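# Carry tube rack through self-closing doors to desk

## Task

Move the tube rack from the counter, through the doors that close by themselves, onto the desk. It is done only when the rack stands upright on the desk with each tube seated all the way down in a hole, both doors are closed, the robots have released the rack and backed away, and no robot has fallen or been left leaning. Either robot or both may do it. It fails if the rack or any tube touches the floor.

## Robot and tools

Robots: two identical Hello Robot Stretch 4 units, r1 and r2. Each has an omni-wheel base, a lift on a mast, an arm that telescopes forward, a wrist with yaw, pitch and roll, and a two-finger gripper. Each is about 1.6 m tall, and its base rim lies within 0.23 m of the base origin. Each has four cameras: <r>_head_camera, <r>_head_left_camera, <r>_head_right_camera and <r>_wrist_camera.

Frames: the base frame has its origin on the floor under the base centre, with x forward, y left and z up. hand_pose is the point between the open fingertips, given in this frame, and the printed value may be slightly off. The odometry frame is the base frame at scene start. base_odometry counts wheel turns, so slipping still counts as travel. Heading runs from -3.142 to 3.142 and is positive to the left. Each robot reports in its own frames, so only images, lidar_m and wrist_depth_mm show where the robots are relative to each other.

execute_actions(actions, cameras): actions is a list holding one action, or an empty list to only get state and images. An action is an object keyed by robot name, "r1" and/or "r2". Under each name you give "base", "joints" or both, plus optional "pace" and "contact_limits". Alternatively you give only {"end_of_arm": "enable_torque"}, which re-powers a wrist or gripper motor that has faulted off.
- base takes exactly one command, and each is an offset from where the base last reported itself. translate_m: drive straight, forward positive, -2 to 2 m. strafe_m: slide sideways, left positive, -2 to 2 m. rotate_rad: turn on the spot, counter-clockwise positive, -3.2 to 3.2 rad.
- joints holds absolute targets by name. lift_m: 0 to 1.2 m. arm_m: extension, 0 to 0.55 m. wrist_yaw_rad: -1.134 to 4.276, where 0 is forward, positive is left and 3.14 is folded back; above 3.4 the arm may obstruct. wrist_pitch_rad: -1.117 to 4.259, where 0 is level and 1.57 points down. wrist_roll_rad: -1.117 to 4.259; positive turns the gripper clockwise as seen from behind it. gripper_m: fingertip gap, -0.038 to 0.141 m, and values below 0 squeeze the fingers together.
- A joint target outside its range is clipped and reported. Any other bad value or unknown key rejects the whole call.
- pace: "slow", "default", "fast" or "max". These give base speeds of 0.1, 0.3, 0.4 and 0.6 m/s and turn rates of 1, 2, 3 and 4 rad/s. Above lift_m 0.2 these are capped further.
- contact_limits: {"arm_m": 0 to 0.75}, where a lower value stops the arm on a lighter touch. The default is 0.5.
- All motions in an action start together. An action lasts at most 15 s. cameras is a list of names or "all"; if omitted, all cameras are returned, and [] returns none.

wait(seconds 0-10) lets the scene run and returns state and images. zoom_image(camera, region [x0,y0,x1,y1], at most 504x504 px) enlarges part of the latest image. read_manual gives licence texts only. finished_scene(scene) ends the scene for good and reports success.

Result lines: base_status and joint_status report how each motion ended. "done" means it reached the target; for the base it only means the wheels turned the commanded amount. "off_target" means it stopped short and may still be pushing. "contact_stop_at_<key>" means it was blocked; the part then holds or goes slack, a slack lift can sink under a load, and slack wheels can roll. "limit_stop_at_own_body" means self-collision was avoided. "limit_stop_at_tilt" means the robot leans more than 6 degrees and the lift, arm and wheels go slack. "torque_fault" means a wrist or gripper motor went limp and needs enable_torque. on_its_own lists things that were not commanded, and "held at" there is a target, not a position. lidar_m gives 12 distances in 30-degree sectors counter-clockwise from straight ahead, where "-" means nothing seen or closer than 0.25 m; glass and thin legs may be missed. wrist_depth_mm is a 7x7 grid of depths from 100 to 2000 mm. motor_effort is a percentage, with the peak value in brackets. If turned_by_wheels and turned_by_imu differ by more than about 0.1 rad, suspect a hit or slip. base_tilt is in degrees. Gripper readings do not confirm a grasp; a firm squeeze shows as a change in gripper effort.

Gripping: command a gap smaller than the object's width. Squeezing pulls the object toward the wrist. If the fingertips snag on a surface, raise the lift. To unfold at scene start, send lift_m 0.4 and wrist_yaw_rad 0 together.

Things to avoid:
- Robots pressing or hitting each other; a hard press ends the run.
- Carrying more than 1 kg with arm_m above 0.2 while driving or turning, especially at fast pace, because the robot can tip.
- Strong pushes or pulls with the gripper held high.
- Carrying one load with both robots, because their travel can differ by about 3 cm per metre.
- Dropping the rack or tubes, or letting them reach the floor.
- Slamming the doors.
Remember that a joint left out of an action may keep pushing toward its old target. A stop in one call skips the later calls in that reply. Occasional disturbances may nudge loose objects.

Each tool is called after ">>>" by a JSON object that holds its "op" and its "data", one argument or row to a line.

## Session

>>> {"op": "execute_actions", "data": {
  "actions": []
}}

Scene clock: 0.00 s.
r1.base_odometry: x=+0.000 y=+0.000 heading=+0.000 (m, m, rad; r1's odometry frame)
r1.turned_by_wheels: +0.000 (rad since the last result)
r1.turned_by_imu: +0.000 (rad since the last result)
r1.base_tilt: forward=+0.2 right=-0.3 (deg)
r1.lidar_m: 1.10 1.20 1.77 1.75 1.90 2.88 1.27 1.46 1.38 1.36 1.46 1.14
r1.base_status: not commanded
r1.joint_positions: lift_m=+0.200 arm_m=+0.002 wrist_yaw_rad=+3.053 wrist_pitch_rad=-0.013 wrist_roll_rad=-0.017 gripper_m=+0.057
r1.joint_status: not commanded
r1.motor_effort: lift_m=+19 arm_m=-1 wrist_yaw_rad=-3 wrist_pitch_rad=-4 wrist_roll_rad=-1 gripper_m=-1 wheel_0=+0 wheel_1=+0 wheel_2=+1 (%)
r1.hand_pose: x=-0.1070 y=+0.1127 z=+0.3818 quat_wxyz=(+0.044, +0.006, -0.009, +0.999) (m; r1's base frame)
r1.wrist_depth_mm: 134 138 - - - - - / 111 138 - - - - - / 110 137 - - - - - / 126 151 - - - - - / - - - - - - - / 1618 1464 208 1576 196 1499 1464 / 1042 960 960 156 946 976 991
r2.base_odometry: x=+0.000 y=+0.000 heading=+0.000 (m, m, rad; r2's odometry frame)
r2.turned_by_wheels: +0.000 (rad since the last result)
r2.turned_by_imu: +0.000 (rad since the last result)
r2.base_tilt: forward=+0.2 right=-0.1 (deg)
r2.lidar_m: 1.49 1.31 1.00 0.95 1.02 1.48 1.28 1.31 2.19 2.08 2.04 1.54
r2.base_status: not commanded
r2.joint_positions: lift_m=+0.172 arm_m=+0.003 wrist_yaw_rad=+3.081 wrist_pitch_rad=+0.021 wrist_roll_rad=-0.005 gripper_m=+0.057
r2.joint_status: not commanded
r2.motor_effort: lift_m=+18 arm_m=-1 wrist_yaw_rad=+2 wrist_pitch_rad=-6 wrist_roll_rad=+4 gripper_m=-3 wheel_0=+0 wheel_1=+0 wheel_2=+0 (%)
r2.hand_pose: x=-0.1090 y=+0.1047 z=+0.3446 quat_wxyz=(+0.030, -0.011, -0.002, +0.999) (m; r2's base frame)
r2.wrist_depth_mm: - 135 - - - 1808 1229 / - 132 - - - 1808 1229 / 107 137 224 - - 1863 1229 / 136 149 - - - 1863 1229 / - 1863 1366 1983 1661 1618 1281 / 1205 1182 197 1060 931 1060 1060 / 831 768 820 - 820 732 759
pictures: r1_head_camera, r1_head_left_camera, r1_head_right_camera, r1_wrist_camera, r2_head_camera, r2_head_left_camera, r2_head_right_camera, r2_wrist_camera
Images, in order (width x height): r1_head_camera 420x560, r1_head_left_camera 420x672, r1_head_right_camera 420x672, r1_wrist_camera 616x392, r2_head_camera 420x560, r2_head_left_camera 420x672, r2_head_right_camera 420x672, r2_wrist_camera 616x392.

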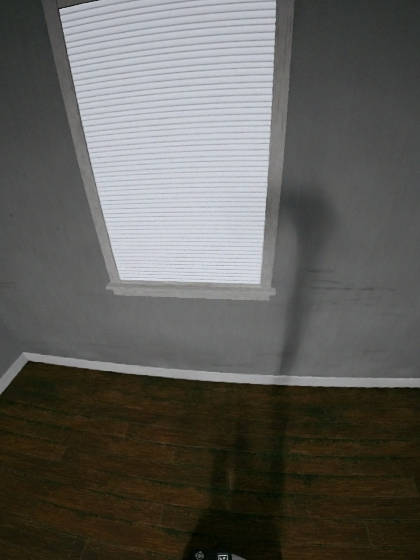

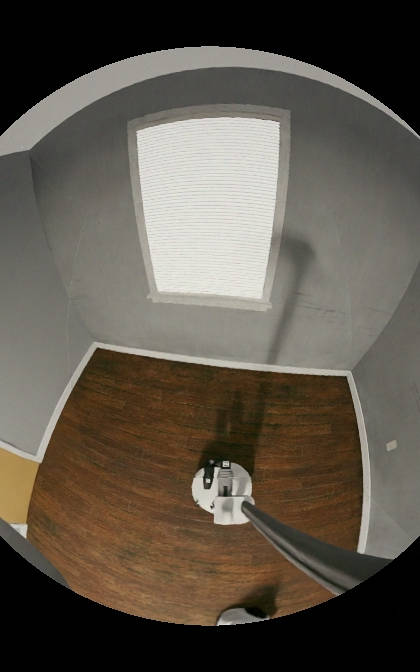

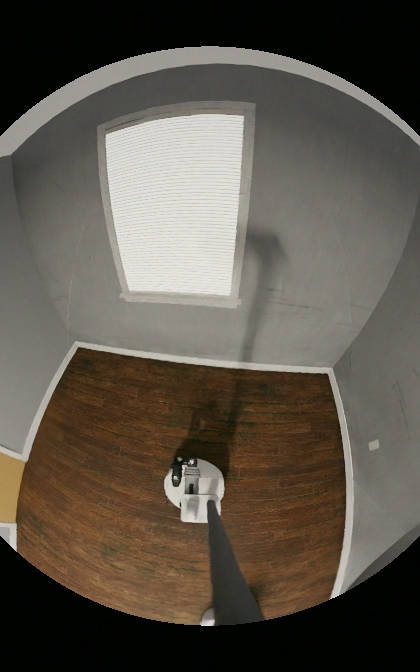

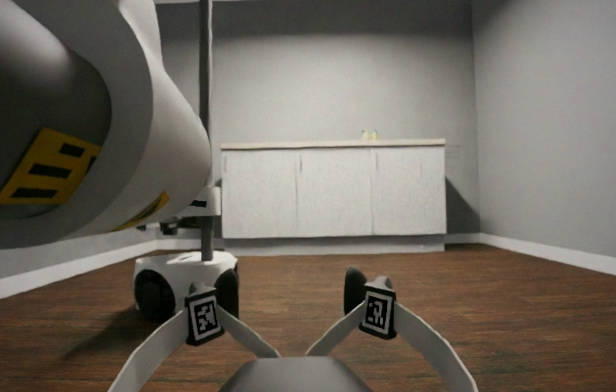

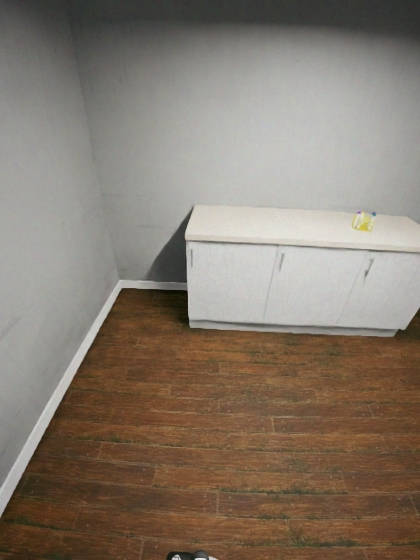

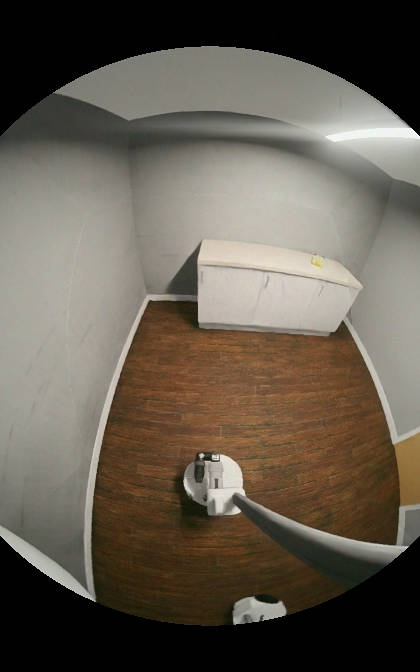

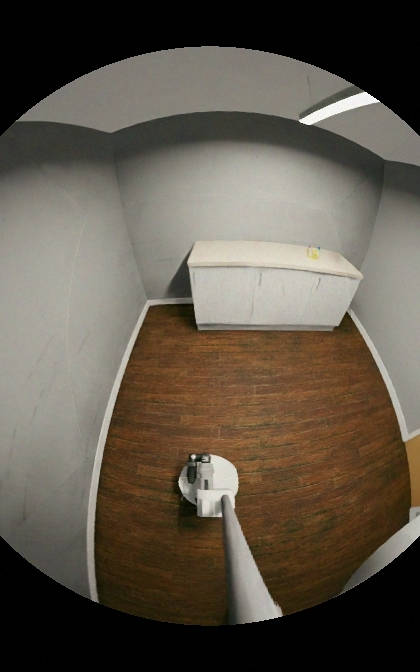

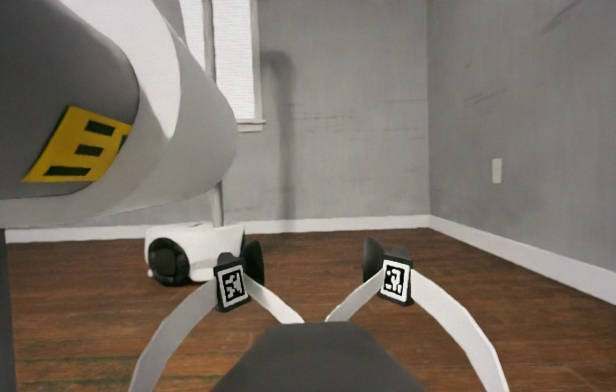

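>>> {"op": "execute_actions", "data": {
  "actions": [
    {"r1":{"base":{"rotate_rad":1.75},"joints":{"lift_m":0.4,"wrist_yaw_rad":0},"pace":"fast"},"r2":{"base":{"strafe_m":-0.85},"joints":{"lift_m":0.85,"wrist_yaw_rad":0,"gripper_m":0.12},"pace":"fast"}}
  ],
  "cameras": ["r1_head_camera","r2_head_camera","r2_wrist_camera"]
}}

Scene clock: 4.40 s.
r1.base_odometry: x=+0.000 y=+0.000 heading=+1.750 (m, m, rad; r1's odometry frame)
r1.turned_by_wheels: +1.750 (rad since the last result)
r1.turned_by_imu: +1.756 (rad since the last result)
r1.base_tilt: forward=+0.2 right=-0.3 (deg)
r1.lidar_m: 1.77 2.10 1.35 2.57 1.55 1.36 1.35 1.30 1.11 1.12 1.39 1.75
r1.base_status: done
r1.joint_positions: lift_m=+0.400 arm_m=+0.002 wrist_yaw_rad=+0.000 wrist_pitch_rad=-0.013 wrist_roll_rad=-0.017 gripper_m=+0.057
r1.joint_status: all done
r1.motor_effort: lift_m=+21(22) arm_m=-1(1) wrist_yaw_rad=-3(8) wrist_pitch_rad=-5(4) wrist_roll_rad=-1(1) gripper_m=-2(0) wheel_0=-1(9) wheel_1=-1(10) wheel_2=-1(9) (%)
r1.hand_pose: x=+0.4610 y=-0.0873 z=+0.5819 quat_wxyz=(+1.000, -0.008, -0.007, +0.000) (m; r1's base frame)
r1.wrist_depth_mm: 1983 1863 1756 1618 1499 1397 1308 / - 1863 1708 1618 1537 1464 1366 / - 1863 1708 1618 1537 1366 1336 / 1983 1921 1756 1618 1537 1430 1336 / - 1863 1756 1576 1537 1397 1397 / - 1863 208 1618 195 1430 1336 / 1537 1366 1397 156 1366 1397 1336
r2.base_odometry: x=+0.000 y=-0.850 heading=+0.000 (m, m, rad; r2's odometry frame)
r2.turned_by_wheels: +0.000 (rad since the last result)
r2.turned_by_imu: -0.006 (rad since the last result)
r2.base_tilt: forward=+0.3 right=-0.1 (deg)
r2.lidar_m: 1.44 1.53 1.87 1.81 1.94 1.36 1.40 1.73 1.31 1.25 1.35 1.48
r2.base_status: done
r2.joint_positions: lift_m=+0.850 arm_m=+0.003 wrist_yaw_rad=+0.000 wrist_pitch_rad=+0.021 wrist_roll_rad=-0.005 gripper_m=+0.120
r2.joint_status: all done
r2.motor_effort: lift_m=+20(20) arm_m=-1(1) wrist_yaw_rad=+0(1) wrist_pitch_rad=-5(6) wrist_roll_rad=+3(2) gripper_m=+0(4) wheel_0=+0(10) wheel_1=+0(10) wheel_2=+0(1) (%)
r2.hand_pose: x=+0.4620 y=-0.0874 z=+1.0219 quat_wxyz=(+1.000, -0.003, +0.011, +0.000) (m; r2's base frame)
r2.wrist_depth_mm: 1921 1863 1863 1808 1756 1756 1756 / 1921 1863 1863 1808 1863 1756 1756 / 1921 1921 1863 1863 1808 1756 1756 / 1921 1921 1863 1808 1808 1756 1808 / 1308 1281 1281 1255 1229 1205 1808 / 1366 1308 1281 1281 1255 1229 1756 / 1336 1308 1308 - 1229 1229 1808
pictures: r1_head_camera, r2_head_camera, r2_wrist_camera
Images, in order (width x height): r1_head_camera 420x560, r2_head_camera 420x560, r2_wrist_camera 616x392.

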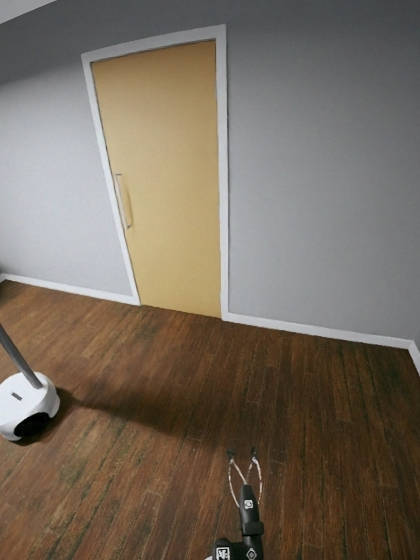

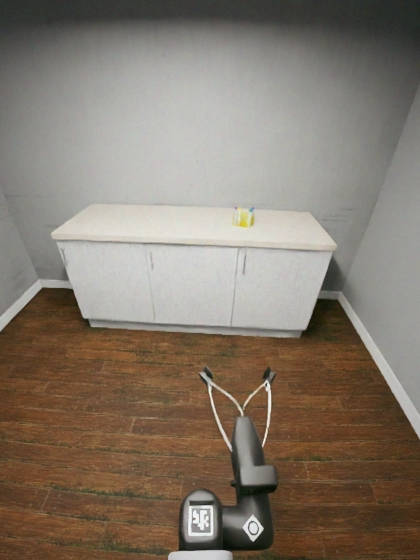

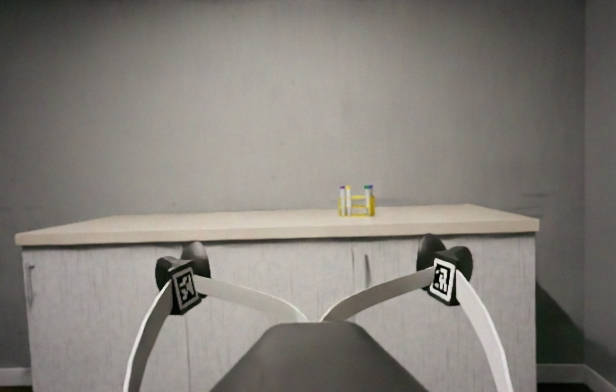

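>>> {"op": "execute_actions", "data": {
  "actions": [
    {"r2":{"base":{"translate_m":0.9},"pace":"fast"},"r1":{"base":{"rotate_rad":-0.18}}}
  ],
  "cameras": ["r2_head_camera","r2_wrist_camera"]
}}

>>> {"op": "execute_actions", "data": {
  "actions": [
    {"r2":{"base":{"strafe_m":-0.15},"joints":{"wrist_pitch_rad":0.5,"lift_m":0.95}}}
  ],
  "cameras": ["r2_head_camera","r2_wrist_camera","r1_head_camera"]
}}

Scene clock: 9.73 s.
r1.base_odometry: x=+0.000 y=+0.000 heading=+1.570 (m, m, rad; r1's odometry frame)
r1.turned_by_wheels: -0.180 (rad since the last result)
r1.turned_by_imu: -0.183 (rad since the last result)
r1.base_tilt: forward=+0.2 right=-0.3 (deg)
r1.lidar_m: 1.75 1.92 2.22 2.26 1.76 1.37 1.34 1.47 1.11 1.11 1.20 1.79
r1.base_status: done
r1.joint_positions: lift_m=+0.400 arm_m=+0.002 wrist_yaw_rad=+0.000 wrist_pitch_rad=-0.013 wrist_roll_rad=-0.017 gripper_m=+0.057
r1.joint_status: not commanded
r1.motor_effort: lift_m=+21(21) arm_m=-1(1) wrist_yaw_rad=+0(4) wrist_pitch_rad=-4(5) wrist_roll_rad=-1(0) gripper_m=-3(3) wheel_0=+0(0) wheel_1=+0(7) wheel_2=-1(5) (%)
r1.hand_pose: x=+0.4610 y=-0.0874 z=+0.5819 quat_wxyz=(+1.000, -0.008, -0.007, +0.000) (m; r1's base frame)
r1.wrist_depth_mm: 1661 1661 1618 1537 1499 1499 1499 / 1618 1661 1618 1499 1537 1499 1464 / 1661 1618 1576 1576 1537 1499 1464 / 1661 1661 1576 1576 1537 1499 1464 / 1618 1618 1576 1576 1499 1499 1499 / 1708 1661 208 1576 195 1464 1464 / 1499 1366 1366 156 1366 1430 1397
r2.base_odometry: x=+0.900 y=-0.850 heading=+0.000 (m, m, rad; r2's odometry frame)
r2.turned_by_wheels: +0.000 (rad since the last result)
r2.turned_by_imu: -0.008 (rad since the last result)
r2.base_tilt: forward=+0.3 right=-0.2 (deg)
r2.lidar_m: 0.54 0.58 0.84 1.77 1.90 2.26 2.23 1.80 1.37 1.31 0.72 0.55
r2.base_status: done
r2.joint_positions: lift_m=+0.850 arm_m=+0.003 wrist_yaw_rad=+0.000 wrist_pitch_rad=+0.021 wrist_roll_rad=-0.005 gripper_m=+0.120
r2.joint_status: not commanded
r2.motor_effort: lift_m=+20(20) arm_m=+0(0) wrist_yaw_rad=+0(2) wrist_pitch_rad=-5(5) wrist_roll_rad=+3(3) gripper_m=+1(0) wheel_0=+0(6) wheel_1=+0(7) wheel_2=+0(11) (%)
r2.hand_pose: x=+0.4620 y=-0.0874 z=+1.0219 quat_wxyz=(+1.000, -0.003, +0.011, +0.000) (m; r2's base frame)
r2.wrist_depth_mm: 976 960 946 931 917 917 904 / 976 976 960 946 931 917 904 / 991 976 976 946 946 931 917 / 991 976 976 960 946 931 917 / 960 904 854 820 591 661 723 / 512 462 415 436 397 415 439 / 357 349 347 - 343 329 325
pictures: r2_head_camera, r2_wrist_camera
Images, in order (width x height): r2_head_camera 420x560, r2_wrist_camera 616x392.

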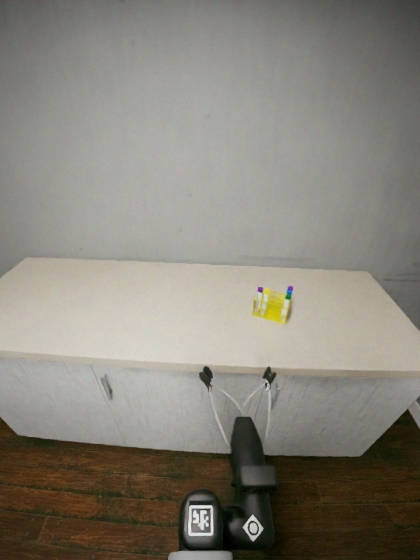

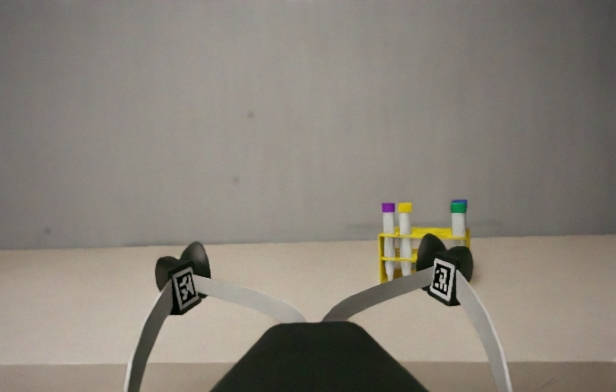

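Scene clock: 11.47 s.
r1.base_odometry: x=+0.000 y=+0.000 heading=+1.570 (m, m, rad; r1's odometry frame)
r1.turned_by_wheels: +0.000 (rad since the last result)
r1.turned_by_imu: -0.001 (rad since the last result)
r1.base_tilt: forward=+0.2 right=-0.3 (deg)
r1.lidar_m: 1.72 1.86 2.26 2.97 1.75 1.37 1.36 1.48 1.13 1.11 1.20 1.76
r1.base_status: not commanded
r1.joint_positions: lift_m=+0.400 arm_m=+0.002 wrist_yaw_rad=+0.000 wrist_pitch_rad=-0.013 wrist_roll_rad=-0.017 gripper_m=+0.057
r1.joint_status: not commanded
r1.motor_effort: lift_m=+21(21) arm_m=-1(1) wrist_yaw_rad=-1(2) wrist_pitch_rad=-4(4) wrist_roll_rad=-1(1) gripper_m=-3(0) wheel_0=+0(0) wheel_1=+0(0) wheel_2=-1(1) (%)
r1.hand_pose: x=+0.4610 y=-0.0874 z=+0.5819 quat_wxyz=(+1.000, -0.008, -0.007, +0.000) (m; r1's base frame)
r1.wrist_depth_mm: 1661 1661 1576 1576 1537 1499 1464 / 1708 1618 1618 1576 1537 1499 1499 / 1708 1618 1618 1576 1537 1499 1464 / 1708 1618 1618 1576 1537 1499 1464 / 1661 1661 1576 1618 1537 1464 1464 / 1618 1661 208 1576 195 1537 1430 / 1537 1397 1397 156 1397 1430 1430
r2.base_odometry: x=+0.900 y=-1.000 heading=+0.000 (m, m, rad; r2's odometry frame)
r2.turned_by_wheels: +0.000 (rad since the last result)
r2.turned_by_imu: -0.001 (rad since the last result)
r2.base_tilt: forward=+0.3 right=-0.1 (deg)
r2.lidar_m: 0.53 0.57 0.85 1.93 2.04 2.26 2.29 1.58 1.21 1.17 0.73 0.56
r2.base_status: done
r2.joint_positions: lift_m=+0.950 arm_m=+0.003 wrist_yaw_rad=+0.000 wrist_pitch_rad=+0.502 wrist_roll_rad=-0.005 gripper_m=+0.120
r2.joint_status: all done
r2.motor_effort: lift_m=+21(22) arm_m=-1(1) wrist_yaw_rad=-1(0) wrist_pitch_rad=-4(4) wrist_roll_rad=+3(3) gripper_m=-2(2) wheel_0=+0(8) wheel_1=+1(8) wheel_2=+0(0) (%)
r2.hand_pose: x=+0.4265 y=-0.0874 z=+0.9893 quat_wxyz=(+0.969, -0.003, +0.248, +0.001) (m; r2's base frame)
r2.wrist_depth_mm: 878 866 878 854 842 831 831 / 931 917 904 788 878 878 866 / 661 647 640 569 585 585 574 / 484 477 469 459 452 442 436 / 413 399 392 394 382 375 377 / 484 469 469 439 452 433 442 / 544 535 521 - 496 496 488
pictures: r1_head_camera, r2_head_camera, r2_wrist_camera
Images, in order (width x height): r1_head_camera 420x560, r2_head_camera 420x560, r2_wrist_camera 616x392.

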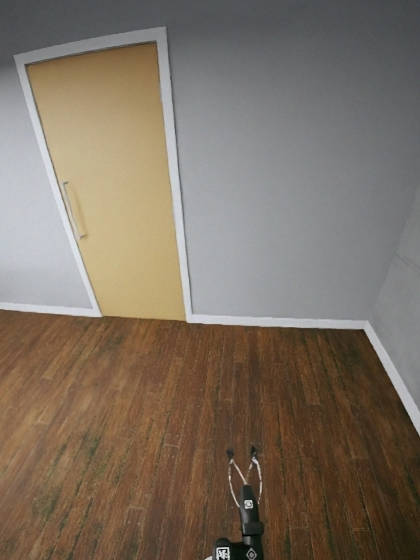

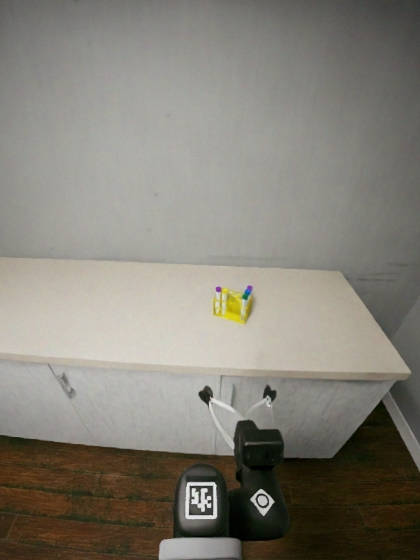

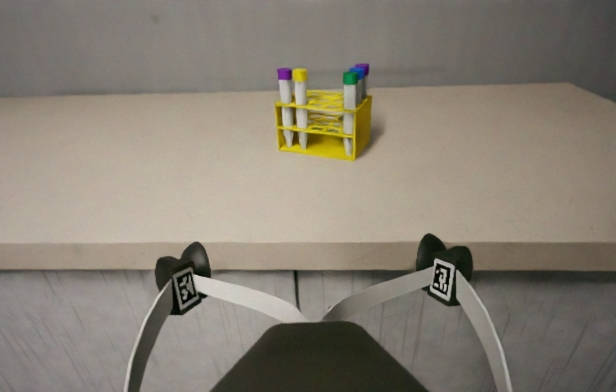

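>>> {"op": "execute_actions", "data": {
  "actions": [
    {"r2":{"base":{"rotate_rad":-0.25},"joints":{"wrist_pitch_rad":0.0,"lift_m":0.78,"gripper_m":0.141}}}
  ],
  "cameras": []
}}

>>> {"op": "execute_actions", "data": {
  "actions": [
    {"r2":{"base":{"strafe_m":0.21}}}
  ],
  "cameras": []
}}

>>> {"op": "execute_actions", "data": {
  "actions": [
    {"r2":{"joints":{"arm_m":0.22}}}
  ],
  "cameras": ["r2_head_camera","r2_wrist_camera"]
}}

Scene clock: 14.87 s.
r1.base_odometry: x=+0.000 y=+0.000 heading=+1.570 (m, m, rad; r1's odometry frame)
r1.turned_by_wheels: +0.000 (rad since the last result)
r1.turned_by_imu: -0.001 (rad since the last result)
r1.base_tilt: forward=+0.2 right=-0.3 (deg)
r1.lidar_m: 1.75 1.90 2.26 2.96 1.75 1.38 1.36 1.48 1.16 1.10 1.20 1.79
r1.base_status: not commanded
r1.joint_positions: lift_m=+0.400 arm_m=+0.002 wrist_yaw_rad=+0.000 wrist_pitch_rad=-0.013 wrist_roll_rad=-0.017 gripper_m=+0.057
r1.joint_status: not commanded
r1.motor_effort: lift_m=+21(21) arm_m=-1(1) wrist_yaw_rad=-1(1) wrist_pitch_rad=-4(5) wrist_roll_rad=-1(1) gripper_m=-4(4) wheel_0=+0(0) wheel_1=+0(0) wheel_2=-1(0) (%)
r1.hand_pose: x=+0.4610 y=-0.0874 z=+0.5819 quat_wxyz=(+1.000, -0.008, -0.007, +0.000) (m; r1's base frame)
r1.wrist_depth_mm: 1708 1661 1576 1576 1537 1499 1499 / 1661 1576 1576 1576 1537 1499 1464 / 1661 1661 1576 1499 1499 1499 1430 / 1708 1661 1576 1618 1499 1499 1499 / 1708 1661 1618 1537 1537 1499 1430 / 1661 1661 208 1537 195 1464 1464 / 1499 1366 1397 156 1366 1464 1397
r2.base_odometry: x=+0.900 y=-1.000 heading=-0.250 (m, m, rad; r2's odometry frame)
r2.turned_by_wheels: -0.250 (rad since the last result)
r2.turned_by_imu: -0.256 (rad since the last result)
r2.base_tilt: forward=+0.2 right=+0.0 (deg)
r2.lidar_m: 0.52 0.53 0.66 1.22 1.95 2.33 2.27 2.17 1.32 1.17 1.17 0.61
r2.base_status: done
r2.joint_positions: lift_m=+0.780 arm_m=+0.003 wrist_yaw_rad=+0.000 wrist_pitch_rad=+0.002 wrist_roll_rad=-0.005 gripper_m=+0.141
r2.joint_status: all done
r2.motor_effort: lift_m=+15(18) arm_m=-1(1) wrist_yaw_rad=+0(1) wrist_pitch_rad=-7(9) wrist_roll_rad=+3(3) gripper_m=-2(0) wheel_0=+1(4) wheel_1=+2(4) wheel_2=+2(6) (%)
r2.hand_pose: x=+0.4621 y=-0.0874 z=+0.9578 quat_wxyz=(+1.000, -0.003, +0.001, +0.000) (m; r2's base frame)
r2.wrist_depth_mm: 866 904 946 976 1025 1098 1118 / 866 904 946 991 1042 1098 1118 / 878 904 946 1008 1042 1098 1138 / 866 904 946 1008 1042 1098 1138 / 634 554 530 535 512 421 477 / 327 324 336 163 370 397 433 / 330 343 359 - 404 415 436
pictures: none
No camera images: the call's "cameras" was empty. Leave "cameras" out to get every camera's image.

Scene clock: 16.87 s.
r1.base_odometry: x=+0.000 y=+0.000 heading=+1.570 (m, m, rad; r1's odometry frame)
r1.turned_by_wheels: +0.000 (rad since the last result)
r1.turned_by_imu: -0.001 (rad since the last result)
r1.base_tilt: forward=+0.2 right=-0.3 (deg)
r1.lidar_m: 1.76 1.91 2.26 2.28 1.74 1.39 1.34 1.48 1.16 1.11 1.20 1.79
r1.base_status: not commanded
r1.joint_positions: lift_m=+0.400 arm_m=+0.002 wrist_yaw_rad=+0.000 wrist_pitch_rad=-0.013 wrist_roll_rad=-0.017 gripper_m=+0.057
r1.joint_status: not commanded
r1.motor_effort: lift_m=+21(21) arm_m=-1(1) wrist_yaw_rad=+0(3) wrist_pitch_rad=-4(4) wrist_roll_rad=-1(1) gripper_m=-5(3) wheel_0=+0(1) wheel_1=+0(0) wheel_2=-1(1) (%)
r1.hand_pose: x=+0.4610 y=-0.0874 z=+0.5819 quat_wxyz=(+1.000, -0.008, -0.007, +0.000) (m; r1's base frame)
r1.wrist_depth_mm: 1661 1618 1661 1537 1499 1537 1464 / 1661 1618 1618 1537 1537 1537 1537 / 1708 1618 1618 1537 1537 1537 1464 / 1661 1618 1618 1537 1618 1499 1464 / 1661 1576 1576 1618 1537 1464 1464 / 1661 1618 208 1576 195 1499 1430 / 1537 1430 1366 156 1397 1397 1397
r2.base_odometry: x=+0.952 y=-0.796 heading=-0.249 (m, m, rad; r2's odometry frame)
r2.turned_by_wheels: +0.000 (rad since the last result)
r2.turned_by_imu: +0.000 (rad since the last result)
r2.base_tilt: forward=+0.2 right=-0.1 (deg)
r2.lidar_m: 0.49 0.50 0.62 1.71 1.74 2.09 2.25 2.56 1.56 1.36 0.91 0.56
r2.base_status: done
r2.joint_positions: lift_m=+0.780 arm_m=+0.003 wrist_yaw_rad=+0.000 wrist_pitch_rad=+0.002 wrist_roll_rad=-0.005 gripper_m=+0.141
r2.joint_status: not commanded
r2.motor_effort: lift_m=+15(15) arm_m=-1(1) wrist_yaw_rad=-1(0) wrist_pitch_rad=-6(6) wrist_roll_rad=+3(4) gripper_m=+1(1) wheel_0=+2(11) wheel_1=+1(8) wheel_2=+1(2) (%)
r2.hand_pose: x=+0.4621 y=-0.0874 z=+0.9578 quat_wxyz=(+1.000, -0.003, +0.001, +0.000) (m; r2's base frame)
r2.wrist_depth_mm: 820 866 904 946 976 1042 1098 / 831 854 904 946 991 1042 1118 / 842 866 904 946 1008 1060 1118 / 831 866 917 931 991 1060 1118 / 634 597 564 535 512 421 473 / 325 291 300 163 327 342 366 / 278 293 306 - 359 370 389
pictures: none
No camera images: the call's "cameras" was empty. Leave "cameras" out to get every camera's image.

Scene clock: 18.63 s.
r1.base_odometry: x=+0.000 y=+0.000 heading=+1.570 (m, m, rad; r1's odometry frame)
r1.turned_by_wheels: +0.000 (rad since the last result)
r1.turned_by_imu: -0.001 (rad since the last result)
r1.base_tilt: forward=+0.2 right=-0.2 (deg)
r1.lidar_m: 1.75 1.90 2.27 2.28 1.71 1.37 1.35 1.49 1.14 1.10 1.24 1.79
r1.base_status: not commanded
r1.joint_positions: lift_m=+0.400 arm_m=+0.002 wrist_yaw_rad=+0.000 wrist_pitch_rad=-0.013 wrist_roll_rad=-0.017 gripper_m=+0.057
r1.joint_status: not commanded
r1.motor_effort: lift_m=+21(21) arm_m=-1(1) wrist_yaw_rad=-1(1) wrist_pitch_rad=-4(4) wrist_roll_rad=-1(1) gripper_m=-2(1) wheel_0=+0(0) wheel_1=+0(0) wheel_2=-1(1) (%)
r1.hand_pose: x=+0.4610 y=-0.0874 z=+0.5819 quat_wxyz=(+1.000, -0.008, -0.007, +0.000) (m; r1's base frame)
r1.wrist_depth_mm: 1708 1661 1618 1576 1537 1499 1464 / 1661 1537 1618 1576 1576 1499 1464 / 1708 1661 1576 1537 1576 1499 1464 / 1661 1661 1576 1537 1499 1537 1464 / 1618 1618 1576 1537 1464 1464 1430 / 1756 1661 208 1576 195 1499 1464 / 1537 1397 1397 156 1366 1430 1430
r2.base_odometry: x=+0.952 y=-0.796 heading=-0.249 (m, m, rad; r2's odometry frame)
r2.turned_by_wheels: +0.000 (rad since the last result)
r2.turned_by_imu: -0.001 (rad since the last result)
r2.base_tilt: forward=+0.1 right=-0.2 (deg)
r2.lidar_m: 0.50 0.49 0.62 1.71 1.74 2.08 2.26 2.56 1.56 1.38 0.93 0.56
r2.base_status: not commanded
r2.joint_positions: lift_m=+0.780 arm_m=+0.219 wrist_yaw_rad=+0.000 wrist_pitch_rad=+0.002 wrist_roll_rad=-0.005 gripper_m=+0.141
r2.joint_status: all done
r2.motor_effort: lift_m=+14(15) arm_m=+5(5) wrist_yaw_rad=+2(0) wrist_pitch_rad=-5(5) wrist_roll_rad=+3(3) gripper_m=+1(2) wheel_0=+2(2) wheel_1=+1(1) wheel_2=+2(2) (%)
r2.hand_pose: x=+0.6785 y=-0.0874 z=+0.9579 quat_wxyz=(+1.000, -0.003, +0.001, +0.000) (m; r2's base frame)
r2.wrist_depth_mm: 640 668 699 732 768 809 854 / 640 668 707 732 778 809 854 / 647 676 707 732 768 820 854 / 647 676 707 334 759 820 866 / 640 585 554 336 375 415 469 / 324 282 258 163 246 256 274 / 218 202 211 - 212 196 195
pictures: r2_head_camera, r2_wrist_camera
Images, in order (width x height): r2_head_camera 420x560, r2_wrist_camera 616x392.

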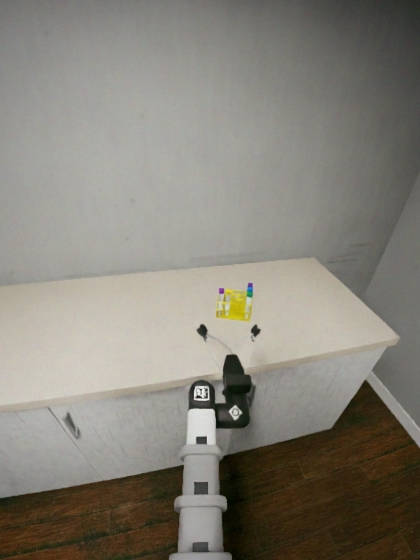

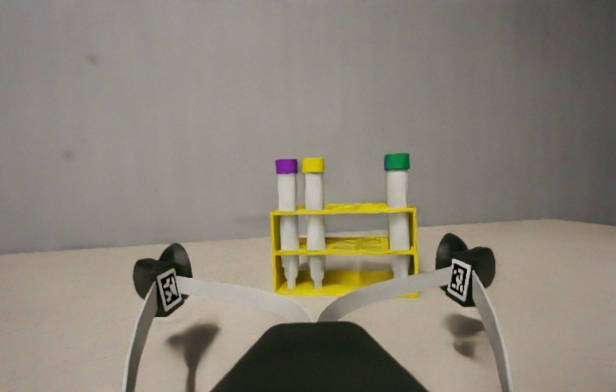

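>>> {"op": "execute_actions", "data": {
  "actions": [
    {"r2":{"base":{"strafe_m":-0.033}}}
  ],
  "cameras": []
}}

>>> {"op": "execute_actions", "data": {
  "actions": [
    {"r2":{"joints":{"arm_m":0.375},"pace":"slow"}}
  ],
  "cameras": ["r2_head_camera","r2_wrist_camera"]
}}

Scene clock: 20.87 s.
r1.base_odometry: x=+0.000 y=+0.000 heading=+1.570 (m, m, rad; r1's odometry frame)
r1.turned_by_wheels: +0.000 (rad since the last result)
r1.turned_by_imu: -0.001 (rad since the last result)
r1.base_tilt: forward=+0.2 right=-0.3 (deg)
r1.lidar_m: 1.73 1.92 2.27 2.27 1.74 1.37 1.35 1.44 1.16 1.12 1.22 1.78
r1.base_status: not commanded
r1.joint_positions: lift_m=+0.400 arm_m=+0.002 wrist_yaw_rad=+0.000 wrist_pitch_rad=-0.013 wrist_roll_rad=-0.017 gripper_m=+0.057
r1.joint_status: not commanded
r1.motor_effort: lift_m=+21(21) arm_m=-1(1) wrist_yaw_rad=+1(1) wrist_pitch_rad=-4(5) wrist_roll_rad=-1(1) gripper_m=-2(5) wheel_0=+0(0) wheel_1=+0(0) wheel_2=-1(0) (%)
r1.hand_pose: x=+0.4610 y=-0.0874 z=+0.5819 quat_wxyz=(+1.000, -0.008, -0.007, +0.000) (m; r1's base frame)
r1.wrist_depth_mm: 1618 1618 1618 1618 1537 1499 1464 / 1661 1661 1576 1499 1576 1499 1499 / 1661 1661 1537 1537 1537 1537 1430 / 1618 1576 1618 1537 1499 1499 1464 / 1661 1618 1618 1537 1537 1499 1499 / 1661 1618 208 1576 195 1499 1464 / 1499 1397 1397 156 1366 1366 1430
r2.base_odometry: x=+0.944 y=-0.829 heading=-0.249 (m, m, rad; r2's odometry frame)
r2.turned_by_wheels: +0.000 (rad since the last result)
r2.turned_by_imu: -0.001 (rad since the last result)
r2.base_tilt: forward=+0.3 right=+0.0 (deg)
r2.lidar_m: 0.51 0.51 0.61 1.75 1.77 2.12 2.24 2.50 1.52 1.34 0.91 0.59
r2.base_status: done
r2.joint_positions: lift_m=+0.780 arm_m=+0.219 wrist_yaw_rad=+0.000 wrist_pitch_rad=+0.002 wrist_roll_rad=-0.005 gripper_m=+0.141
r2.joint_status: not commanded
r2.motor_effort: lift_m=+15(15) arm_m=+5(5) wrist_yaw_rad=+0(1) wrist_pitch_rad=-6(5) wrist_roll_rad=+3(3) gripper_m=-1(0) wheel_0=-2(7) wheel_1=+2(7) wheel_2=+1(3) (%)
r2.hand_pose: x=+0.6785 y=-0.0874 z=+0.9579 quat_wxyz=(+1.000, -0.003, +0.001, +0.000) (m; r2's base frame)
r2.wrist_depth_mm: 640 676 707 741 778 820 854 / 647 676 707 732 778 809 866 / 654 683 715 750 778 820 866 / 654 683 707 741 788 820 866 / 621 591 473 394 436 415 466 / 324 283 257 163 247 257 276 / 218 202 211 - 213 197 195
pictures: none
No camera images: the call's "cameras" was empty. Leave "cameras" out to get every camera's image.

Scene clock: 23.70 s.
r1.base_odometry: x=+0.000 y=+0.000 heading=+1.570 (m, m, rad; r1's odometry frame)
r1.turned_by_wheels: +0.000 (rad since the last result)
r1.turned_by_imu: -0.001 (rad since the last result)
r1.base_tilt: forward=+0.2 right=-0.3 (deg)
r1.lidar_m: 1.75 1.92 2.25 2.29 1.76 1.36 1.35 1.47 1.14 1.11 1.20 1.78
r1.base_status: not commanded
r1.joint_positions: lift_m=+0.400 arm_m=+0.002 wrist_yaw_rad=+0.000 wrist_pitch_rad=-0.013 wrist_roll_rad=-0.017 gripper_m=+0.057
r1.joint_status: not commanded
r1.motor_effort: lift_m=+21(21) arm_m=-1(1) wrist_yaw_rad=-2(2) wrist_pitch_rad=-5(4) wrist_roll_rad=-1(1) gripper_m=+1(8) wheel_0=+1(0) wheel_1=+0(0) wheel_2=+0(1) (%)
r1.hand_pose: x=+0.4610 y=-0.0874 z=+0.5819 quat_wxyz=(+1.000, -0.008, -0.007, +0.000) (m; r1's base frame)
r1.wrist_depth_mm: 1618 1708 1576 1537 1537 1499 1499 / 1661 1618 1576 1576 1537 1537 1464 / 1708 1618 1618 1576 1576 1499 1430 / 1708 1661 1576 1537 1499 1499 1464 / 1661 1618 1618 1576 1537 1499 1464 / 1661 1618 209 1537 195 1537 1464 / 1537 1397 1397 156 1366 1430 1397
r2.base_odometry: x=+0.944 y=-0.829 heading=-0.249 (m, m, rad; r2's odometry frame)
r2.turned_by_wheels: +0.000 (rad since the last result)
r2.turned_by_imu: -0.001 (rad since the last result)
r2.base_tilt: forward=+0.1 right=-0.2 (deg)
r2.lidar_m: 0.51 0.52 0.62 1.75 1.79 2.12 2.25 2.50 1.52 1.34 0.92 0.59
r2.base_status: not commanded
r2.joint_positions: lift_m=+0.780 arm_m=+0.374 wrist_yaw_rad=+0.000 wrist_pitch_rad=+0.002 wrist_roll_rad=-0.005 gripper_m=+0.141
r2.joint_status: all done
r2.motor_effort: lift_m=+15(15) arm_m=+5(3) wrist_yaw_rad=+1(1) wrist_pitch_rad=-4(5) wrist_roll_rad=+3(3) gripper_m=+0(1) wheel_0=-1(1) wheel_1=+2(2) wheel_2=+1(1) (%)
r2.hand_pose: x=+0.8334 y=-0.0875 z=+0.9580 quat_wxyz=(+1.000, -0.003, +0.001, +0.000) (m; r2's base frame)
r2.wrist_depth_mm: 512 535 559 585 615 647 683 / 517 539 564 591 621 654 683 / 517 544 559 585 615 654 683 / 521 544 206 591 609 654 691 / 521 539 206 455 207 424 473 / 325 285 206 163 196 259 278 / 220 204 207 - 197 199 198
pictures: r2_head_camera, r2_wrist_camera
Images, in order (width x height): r2_head_camera 420x560, r2_wrist_camera 616x392.

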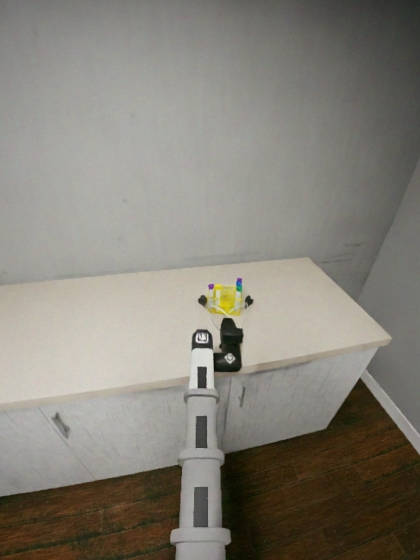

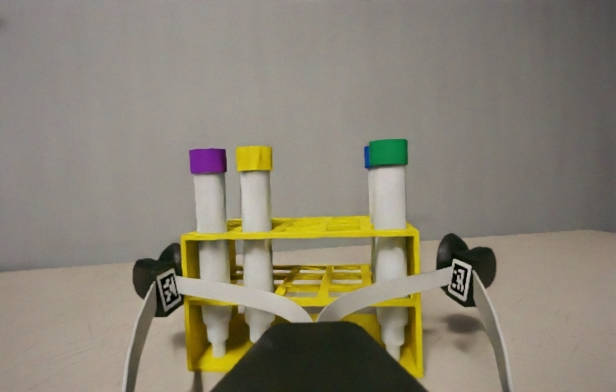

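>>> {"op": "execute_actions", "data": {
  "actions": [
    {"r2":{"joints":{"gripper_m":0.08}},"r1":{"base":{"strafe_m":1.05},"joints":{"lift_m":0.85,"gripper_m":0.1},"pace":"fast"}}
  ],
  "cameras": []
}}

>>> {"op": "execute_actions", "data": {
  "actions": [
    {"r2":{"joints":{"lift_m":0.86},"pace":"slow"},"r1":{"base":{"translate_m":0.9},"pace":"fast"}}
  ],
  "cameras": ["r1_head_camera","r1_wrist_camera","r2_wrist_camera"]
}}

Scene clock: 28.93 s.
r1.base_odometry: x=-1.050 y=+0.001 heading=+1.570 (m, m, rad; r1's odometry frame)
r1.turned_by_wheels: +0.000 (rad since the last result)
r1.turned_by_imu: +0.000 (rad since the last result)
r1.base_tilt: forward=+0.2 right=-0.2 (deg)
r1.lidar_m: 1.84 2.02 1.27 1.92 1.59 1.23 1.22 1.35 2.02 2.14 2.37 1.92
r1.base_status: done
r1.joint_positions: lift_m=+0.850 arm_m=+0.002 wrist_yaw_rad=+0.000 wrist_pitch_rad=-0.013 wrist_roll_rad=-0.017 gripper_m=+0.100
r1.joint_status: all done
r1.motor_effort: lift_m=+21(23) arm_m=-1(1) wrist_yaw_rad=-3(3) wrist_pitch_rad=-5(5) wrist_roll_rad=-1(1) gripper_m=-3(1) wheel_0=+2(12) wheel_1=+0(14) wheel_2=+0(1) (%)
r1.hand_pose: x=+0.4610 y=-0.0874 z=+1.0319 quat_wxyz=(+1.000, -0.008, -0.007, +0.000) (m; r1's base frame)
r1.wrist_depth_mm: 1863 1808 1756 1756 1661 1661 1618 / 1863 1756 1708 1708 1618 1618 1576 / 1863 1756 1756 1708 1661 1618 1576 / 1863 1863 1808 1708 1708 1618 1618 / 1808 1808 1708 1661 1661 1661 1618 / 1808 1756 1661 1708 198 1661 1576 / 1708 1756 1756 152 1708 1661 1576
r2.base_odometry: x=+0.944 y=-0.829 heading=-0.249 (m, m, rad; r2's odometry frame)
r2.turned_by_wheels: +0.000 (rad since the last result)
r2.turned_by_imu: -0.002 (rad since the last result)
r2.base_tilt: forward=+0.2 right=-0.1 (deg)
r2.lidar_m: 0.51 0.51 0.60 1.75 1.77 1.40 1.29 2.49 1.54 1.34 0.91 0.58
r2.base_status: not commanded
r2.joint_positions: lift_m=+0.780 arm_m=+0.374 wrist_yaw_rad=+0.000 wrist_pitch_rad=+0.001 wrist_roll_rad=-0.005 gripper_m=+0.080
r2.joint_status: all done
r2.motor_effort: lift_m=+15(15) arm_m=+5(6) wrist_yaw_rad=+1(2) wrist_pitch_rad=-3(4) wrist_roll_rad=+2(2) gripper_m=-22(22) wheel_0=-2(1) wheel_1=+2(2) wheel_2=+1(1) (%)
r2.hand_pose: x=+0.8334 y=-0.0875 z=+0.9581 quat_wxyz=(+1.000, -0.003, +0.001, +0.000) (m; r2's base frame)
r2.wrist_depth_mm: 512 535 559 585 615 647 683 / 517 535 564 585 621 654 683 / 521 539 559 591 615 654 683 / 521 544 197 597 218 661 691 / 517 539 193 407 189 488 477 / 325 183 188 196 185 183 278 / 220 203 198 - 192 200 197
pictures: none
No camera images: the call's "cameras" was empty. Leave "cameras" out to get every camera's image.

Scene clock: 32.73 s.
r1.base_odometry: x=-1.049 y=+0.901 heading=+1.570 (m, m, rad; r1's odometry frame)
r1.turned_by_wheels: +0.000 (rad since the last result)
r1.turned_by_imu: -0.004 (rad since the last result)
r1.base_tilt: forward=+0.2 right=-0.3 (deg)
r1.lidar_m: 0.92 1.08 1.63 1.10 1.20 2.15 2.12 2.30 2.31 2.28 1.27 1.00
r1.base_status: done
r1.joint_positions: lift_m=+0.850 arm_m=+0.002 wrist_yaw_rad=+0.000 wrist_pitch_rad=-0.013 wrist_roll_rad=-0.017 gripper_m=+0.100
r1.joint_status: not commanded
r1.motor_effort: lift_m=+21(21) arm_m=-1(1) wrist_yaw_rad=-1(3) wrist_pitch_rad=-4(4) wrist_roll_rad=-1(1) gripper_m=-2(0) wheel_0=-1(6) wheel_1=+0(2) wheel_2=+0(10) (%)
r1.hand_pose: x=+0.4610 y=-0.0874 z=+1.0319 quat_wxyz=(+1.000, -0.008, -0.007, +0.000) (m; r1's base frame)
r1.wrist_depth_mm: 820 798 788 788 768 723 741 / 831 809 778 778 768 732 723 / 820 831 788 759 768 741 741 / 820 809 778 768 759 750 723 / 831 820 788 778 750 750 715 / 820 809 788 778 196 741 723 / 831 788 768 151 759 732 723
r2.base_odometry: x=+0.944 y=-0.829 heading=-0.249 (m, m, rad; r2's odometry frame)
r2.turned_by_wheels: +0.000 (rad since the last result)
r2.turned_by_imu: -0.002 (rad since the last result)
r2.base_tilt: forward=+0.2 right=-0.3 (deg)
r2.lidar_m: 0.51 0.50 0.61 1.74 1.77 2.12 3.59 1.11 1.49 1.33 0.93 0.57
r2.base_status: not commanded
r2.joint_positions: lift_m=+0.860 arm_m=+0.374 wrist_yaw_rad=+0.000 wrist_pitch_rad=+0.003 wrist_roll_rad=-0.005 gripper_m=+0.080
r2.joint_status: all done
r2.motor_effort: lift_m=+21(24) arm_m=+5(5) wrist_yaw_rad=+2(2) wrist_pitch_rad=-8(8) wrist_roll_rad=+3(3) gripper_m=-19(21) wheel_0=-1(1) wheel_1=+2(2) wheel_2=+1(1) (%)
r2.hand_pose: x=+0.8335 y=-0.0875 z=+1.0370 quat_wxyz=(+1.000, -0.003, +0.002, +0.000) (m; r2's base frame)
r2.wrist_depth_mm: 512 535 554 585 615 647 683 / 517 539 559 591 615 647 683 / 517 539 559 591 609 654 683 / 517 544 197 597 218 661 691 / 521 539 193 585 189 654 691 / 521 183 188 196 185 182 484 / 384 355 204 - 192 349 345
pictures: r1_head_camera, r1_wrist_camera, r2_wrist_camera
Images, in order (width x height): r1_head_camera 420x560, r1_wrist_camera 616x392, r2_wrist_camera 616x392.

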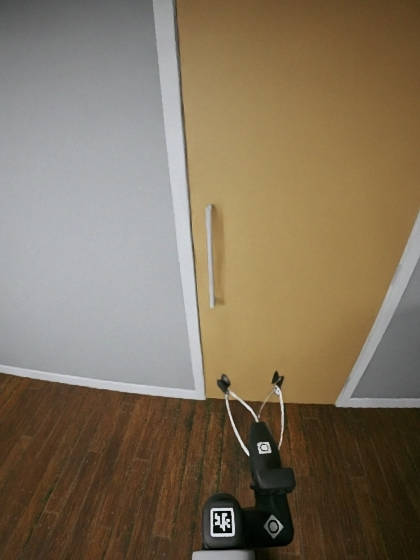

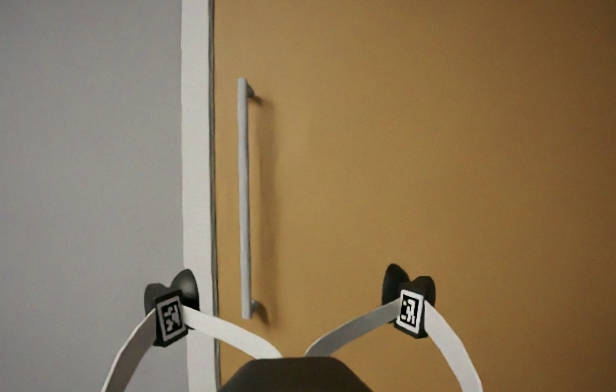

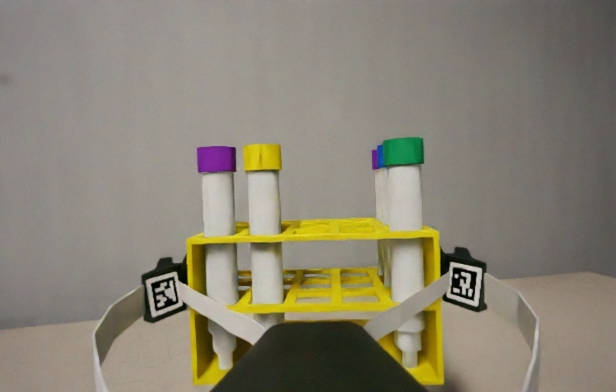

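>>> {"op": "execute_actions", "data": {
  "actions": [
    {"r2":{"joints":{"arm_m":0.05},"pace":"slow"},"r1":{"base":{"translate_m":0.2},"joints":{"arm_m":0.5,"gripper_m":0.0},"contact_limits":{"arm_m":0.3}}}
  ],
  "cameras": ["r1_head_camera","r1_wrist_camera"]
}}

Scene clock: 39.03 s.
r1.base_odometry: x=-1.049 y=+1.101 heading=+1.570 (m, m, rad; r1's odometry frame)
r1.turned_by_wheels: +0.000 (rad since the last result)
r1.turned_by_imu: +0.013 (rad since the last result)
r1.base_tilt: forward=+0.2 right=-0.3 (deg)
r1.lidar_m: 0.74 0.86 1.34 1.17 1.17 2.35 2.32 2.56 2.32 2.11 1.00 0.79
r1.base_status: done
r1.joint_positions: lift_m=+0.850 arm_m=+0.335 wrist_yaw_rad=+0.000 wrist_pitch_rad=-0.013 wrist_roll_rad=-0.017 gripper_m=+0.000
r1.joint_status: arm_m contact_stop (moved +0.333 of +0.498); the others done
r1.on_its_own: arm_m is slack since a contact_stop (your +0.500 is given up)
r1.motor_effort: lift_m=+19(21) arm_m=+0(31) wrist_yaw_rad=-1(76) wrist_pitch_rad=-5(25) wrist_roll_rad=-1(1) gripper_m=-6(4) wheel_0=+0(3) wheel_1=+0(10) wheel_2=-1(13) (%)
r1.contact_limits: arm_m 0.3
r1.hand_pose: x=+0.7941 y=-0.0874 z=+1.0321 quat_wxyz=(+1.000, -0.008, -0.007, +0.000) (m; r1's base frame)
r1.wrist_depth_mm: 241 245 242 236 229 225 221 / 241 246 242 236 230 225 220 / 242 245 242 236 230 224 220 / 242 245 242 235 230 224 221 / 241 185 241 236 230 224 220 / 242 183 206 202 228 224 220 / 239 176 239 183 229 224 220
r2.base_odometry: x=+0.944 y=-0.829 heading=-0.249 (m, m, rad; r2's odometry frame)
r2.turned_by_wheels: +0.000 (rad since the last result)
r2.turned_by_imu: -0.003 (rad since the last result)
r2.base_tilt: forward=+0.2 right=-0.2 (deg)
r2.lidar_m: 0.47 0.50 0.61 1.76 1.76 2.12 3.58 1.16 1.43 1.34 0.92 0.48
r2.base_status: not commanded
r2.joint_positions: lift_m=+0.860 arm_m=+0.051 wrist_yaw_rad=+0.000 wrist_pitch_rad=+0.003 wrist_roll_rad=-0.005 gripper_m=+0.080
r2.joint_status: all done
r2.motor_effort: lift_m=+22(21) arm_m=-5(6) wrist_yaw_rad=-1(3) wrist_pitch_rad=-9(9) wrist_roll_rad=+3(2) gripper_m=-19(19) wheel_0=-1(2) wheel_1=+2(2) wheel_2=+1(1) (%)
r2.hand_pose: x=+0.5103 y=-0.0874 z=+1.0370 quat_wxyz=(+1.000, -0.003, +0.002, +0.000) (m; r2's base frame)
r2.wrist_depth_mm: 788 820 866 904 946 991 1042 / 788 820 866 904 960 1008 1060 / 798 831 854 917 931 1008 1060 / 788 831 197 917 218 1008 1078 / 809 831 193 699 189 854 1060 / 574 183 188 197 185 182 488 / 387 359 204 - 193 351 347
pictures: r1_head_camera, r1_wrist_camera
Images, in order (width x height): r1_head_camera 420x560, r1_wrist_camera 616x392.

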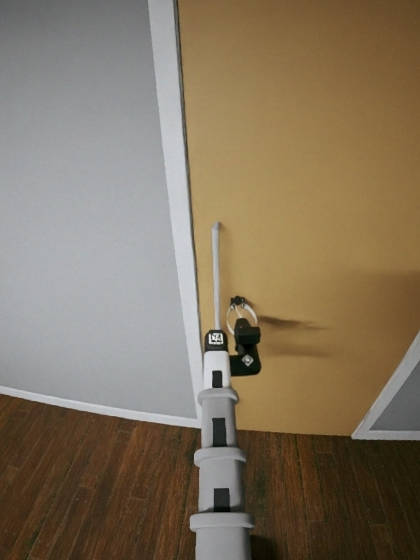

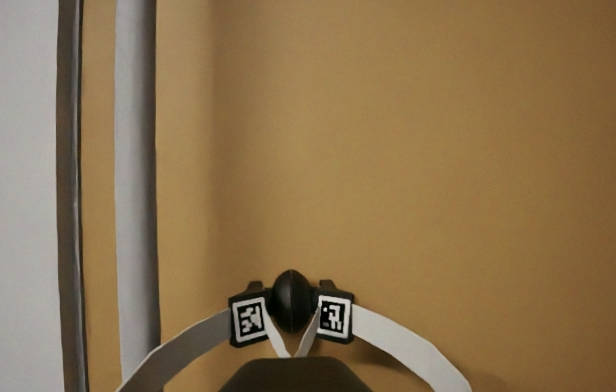

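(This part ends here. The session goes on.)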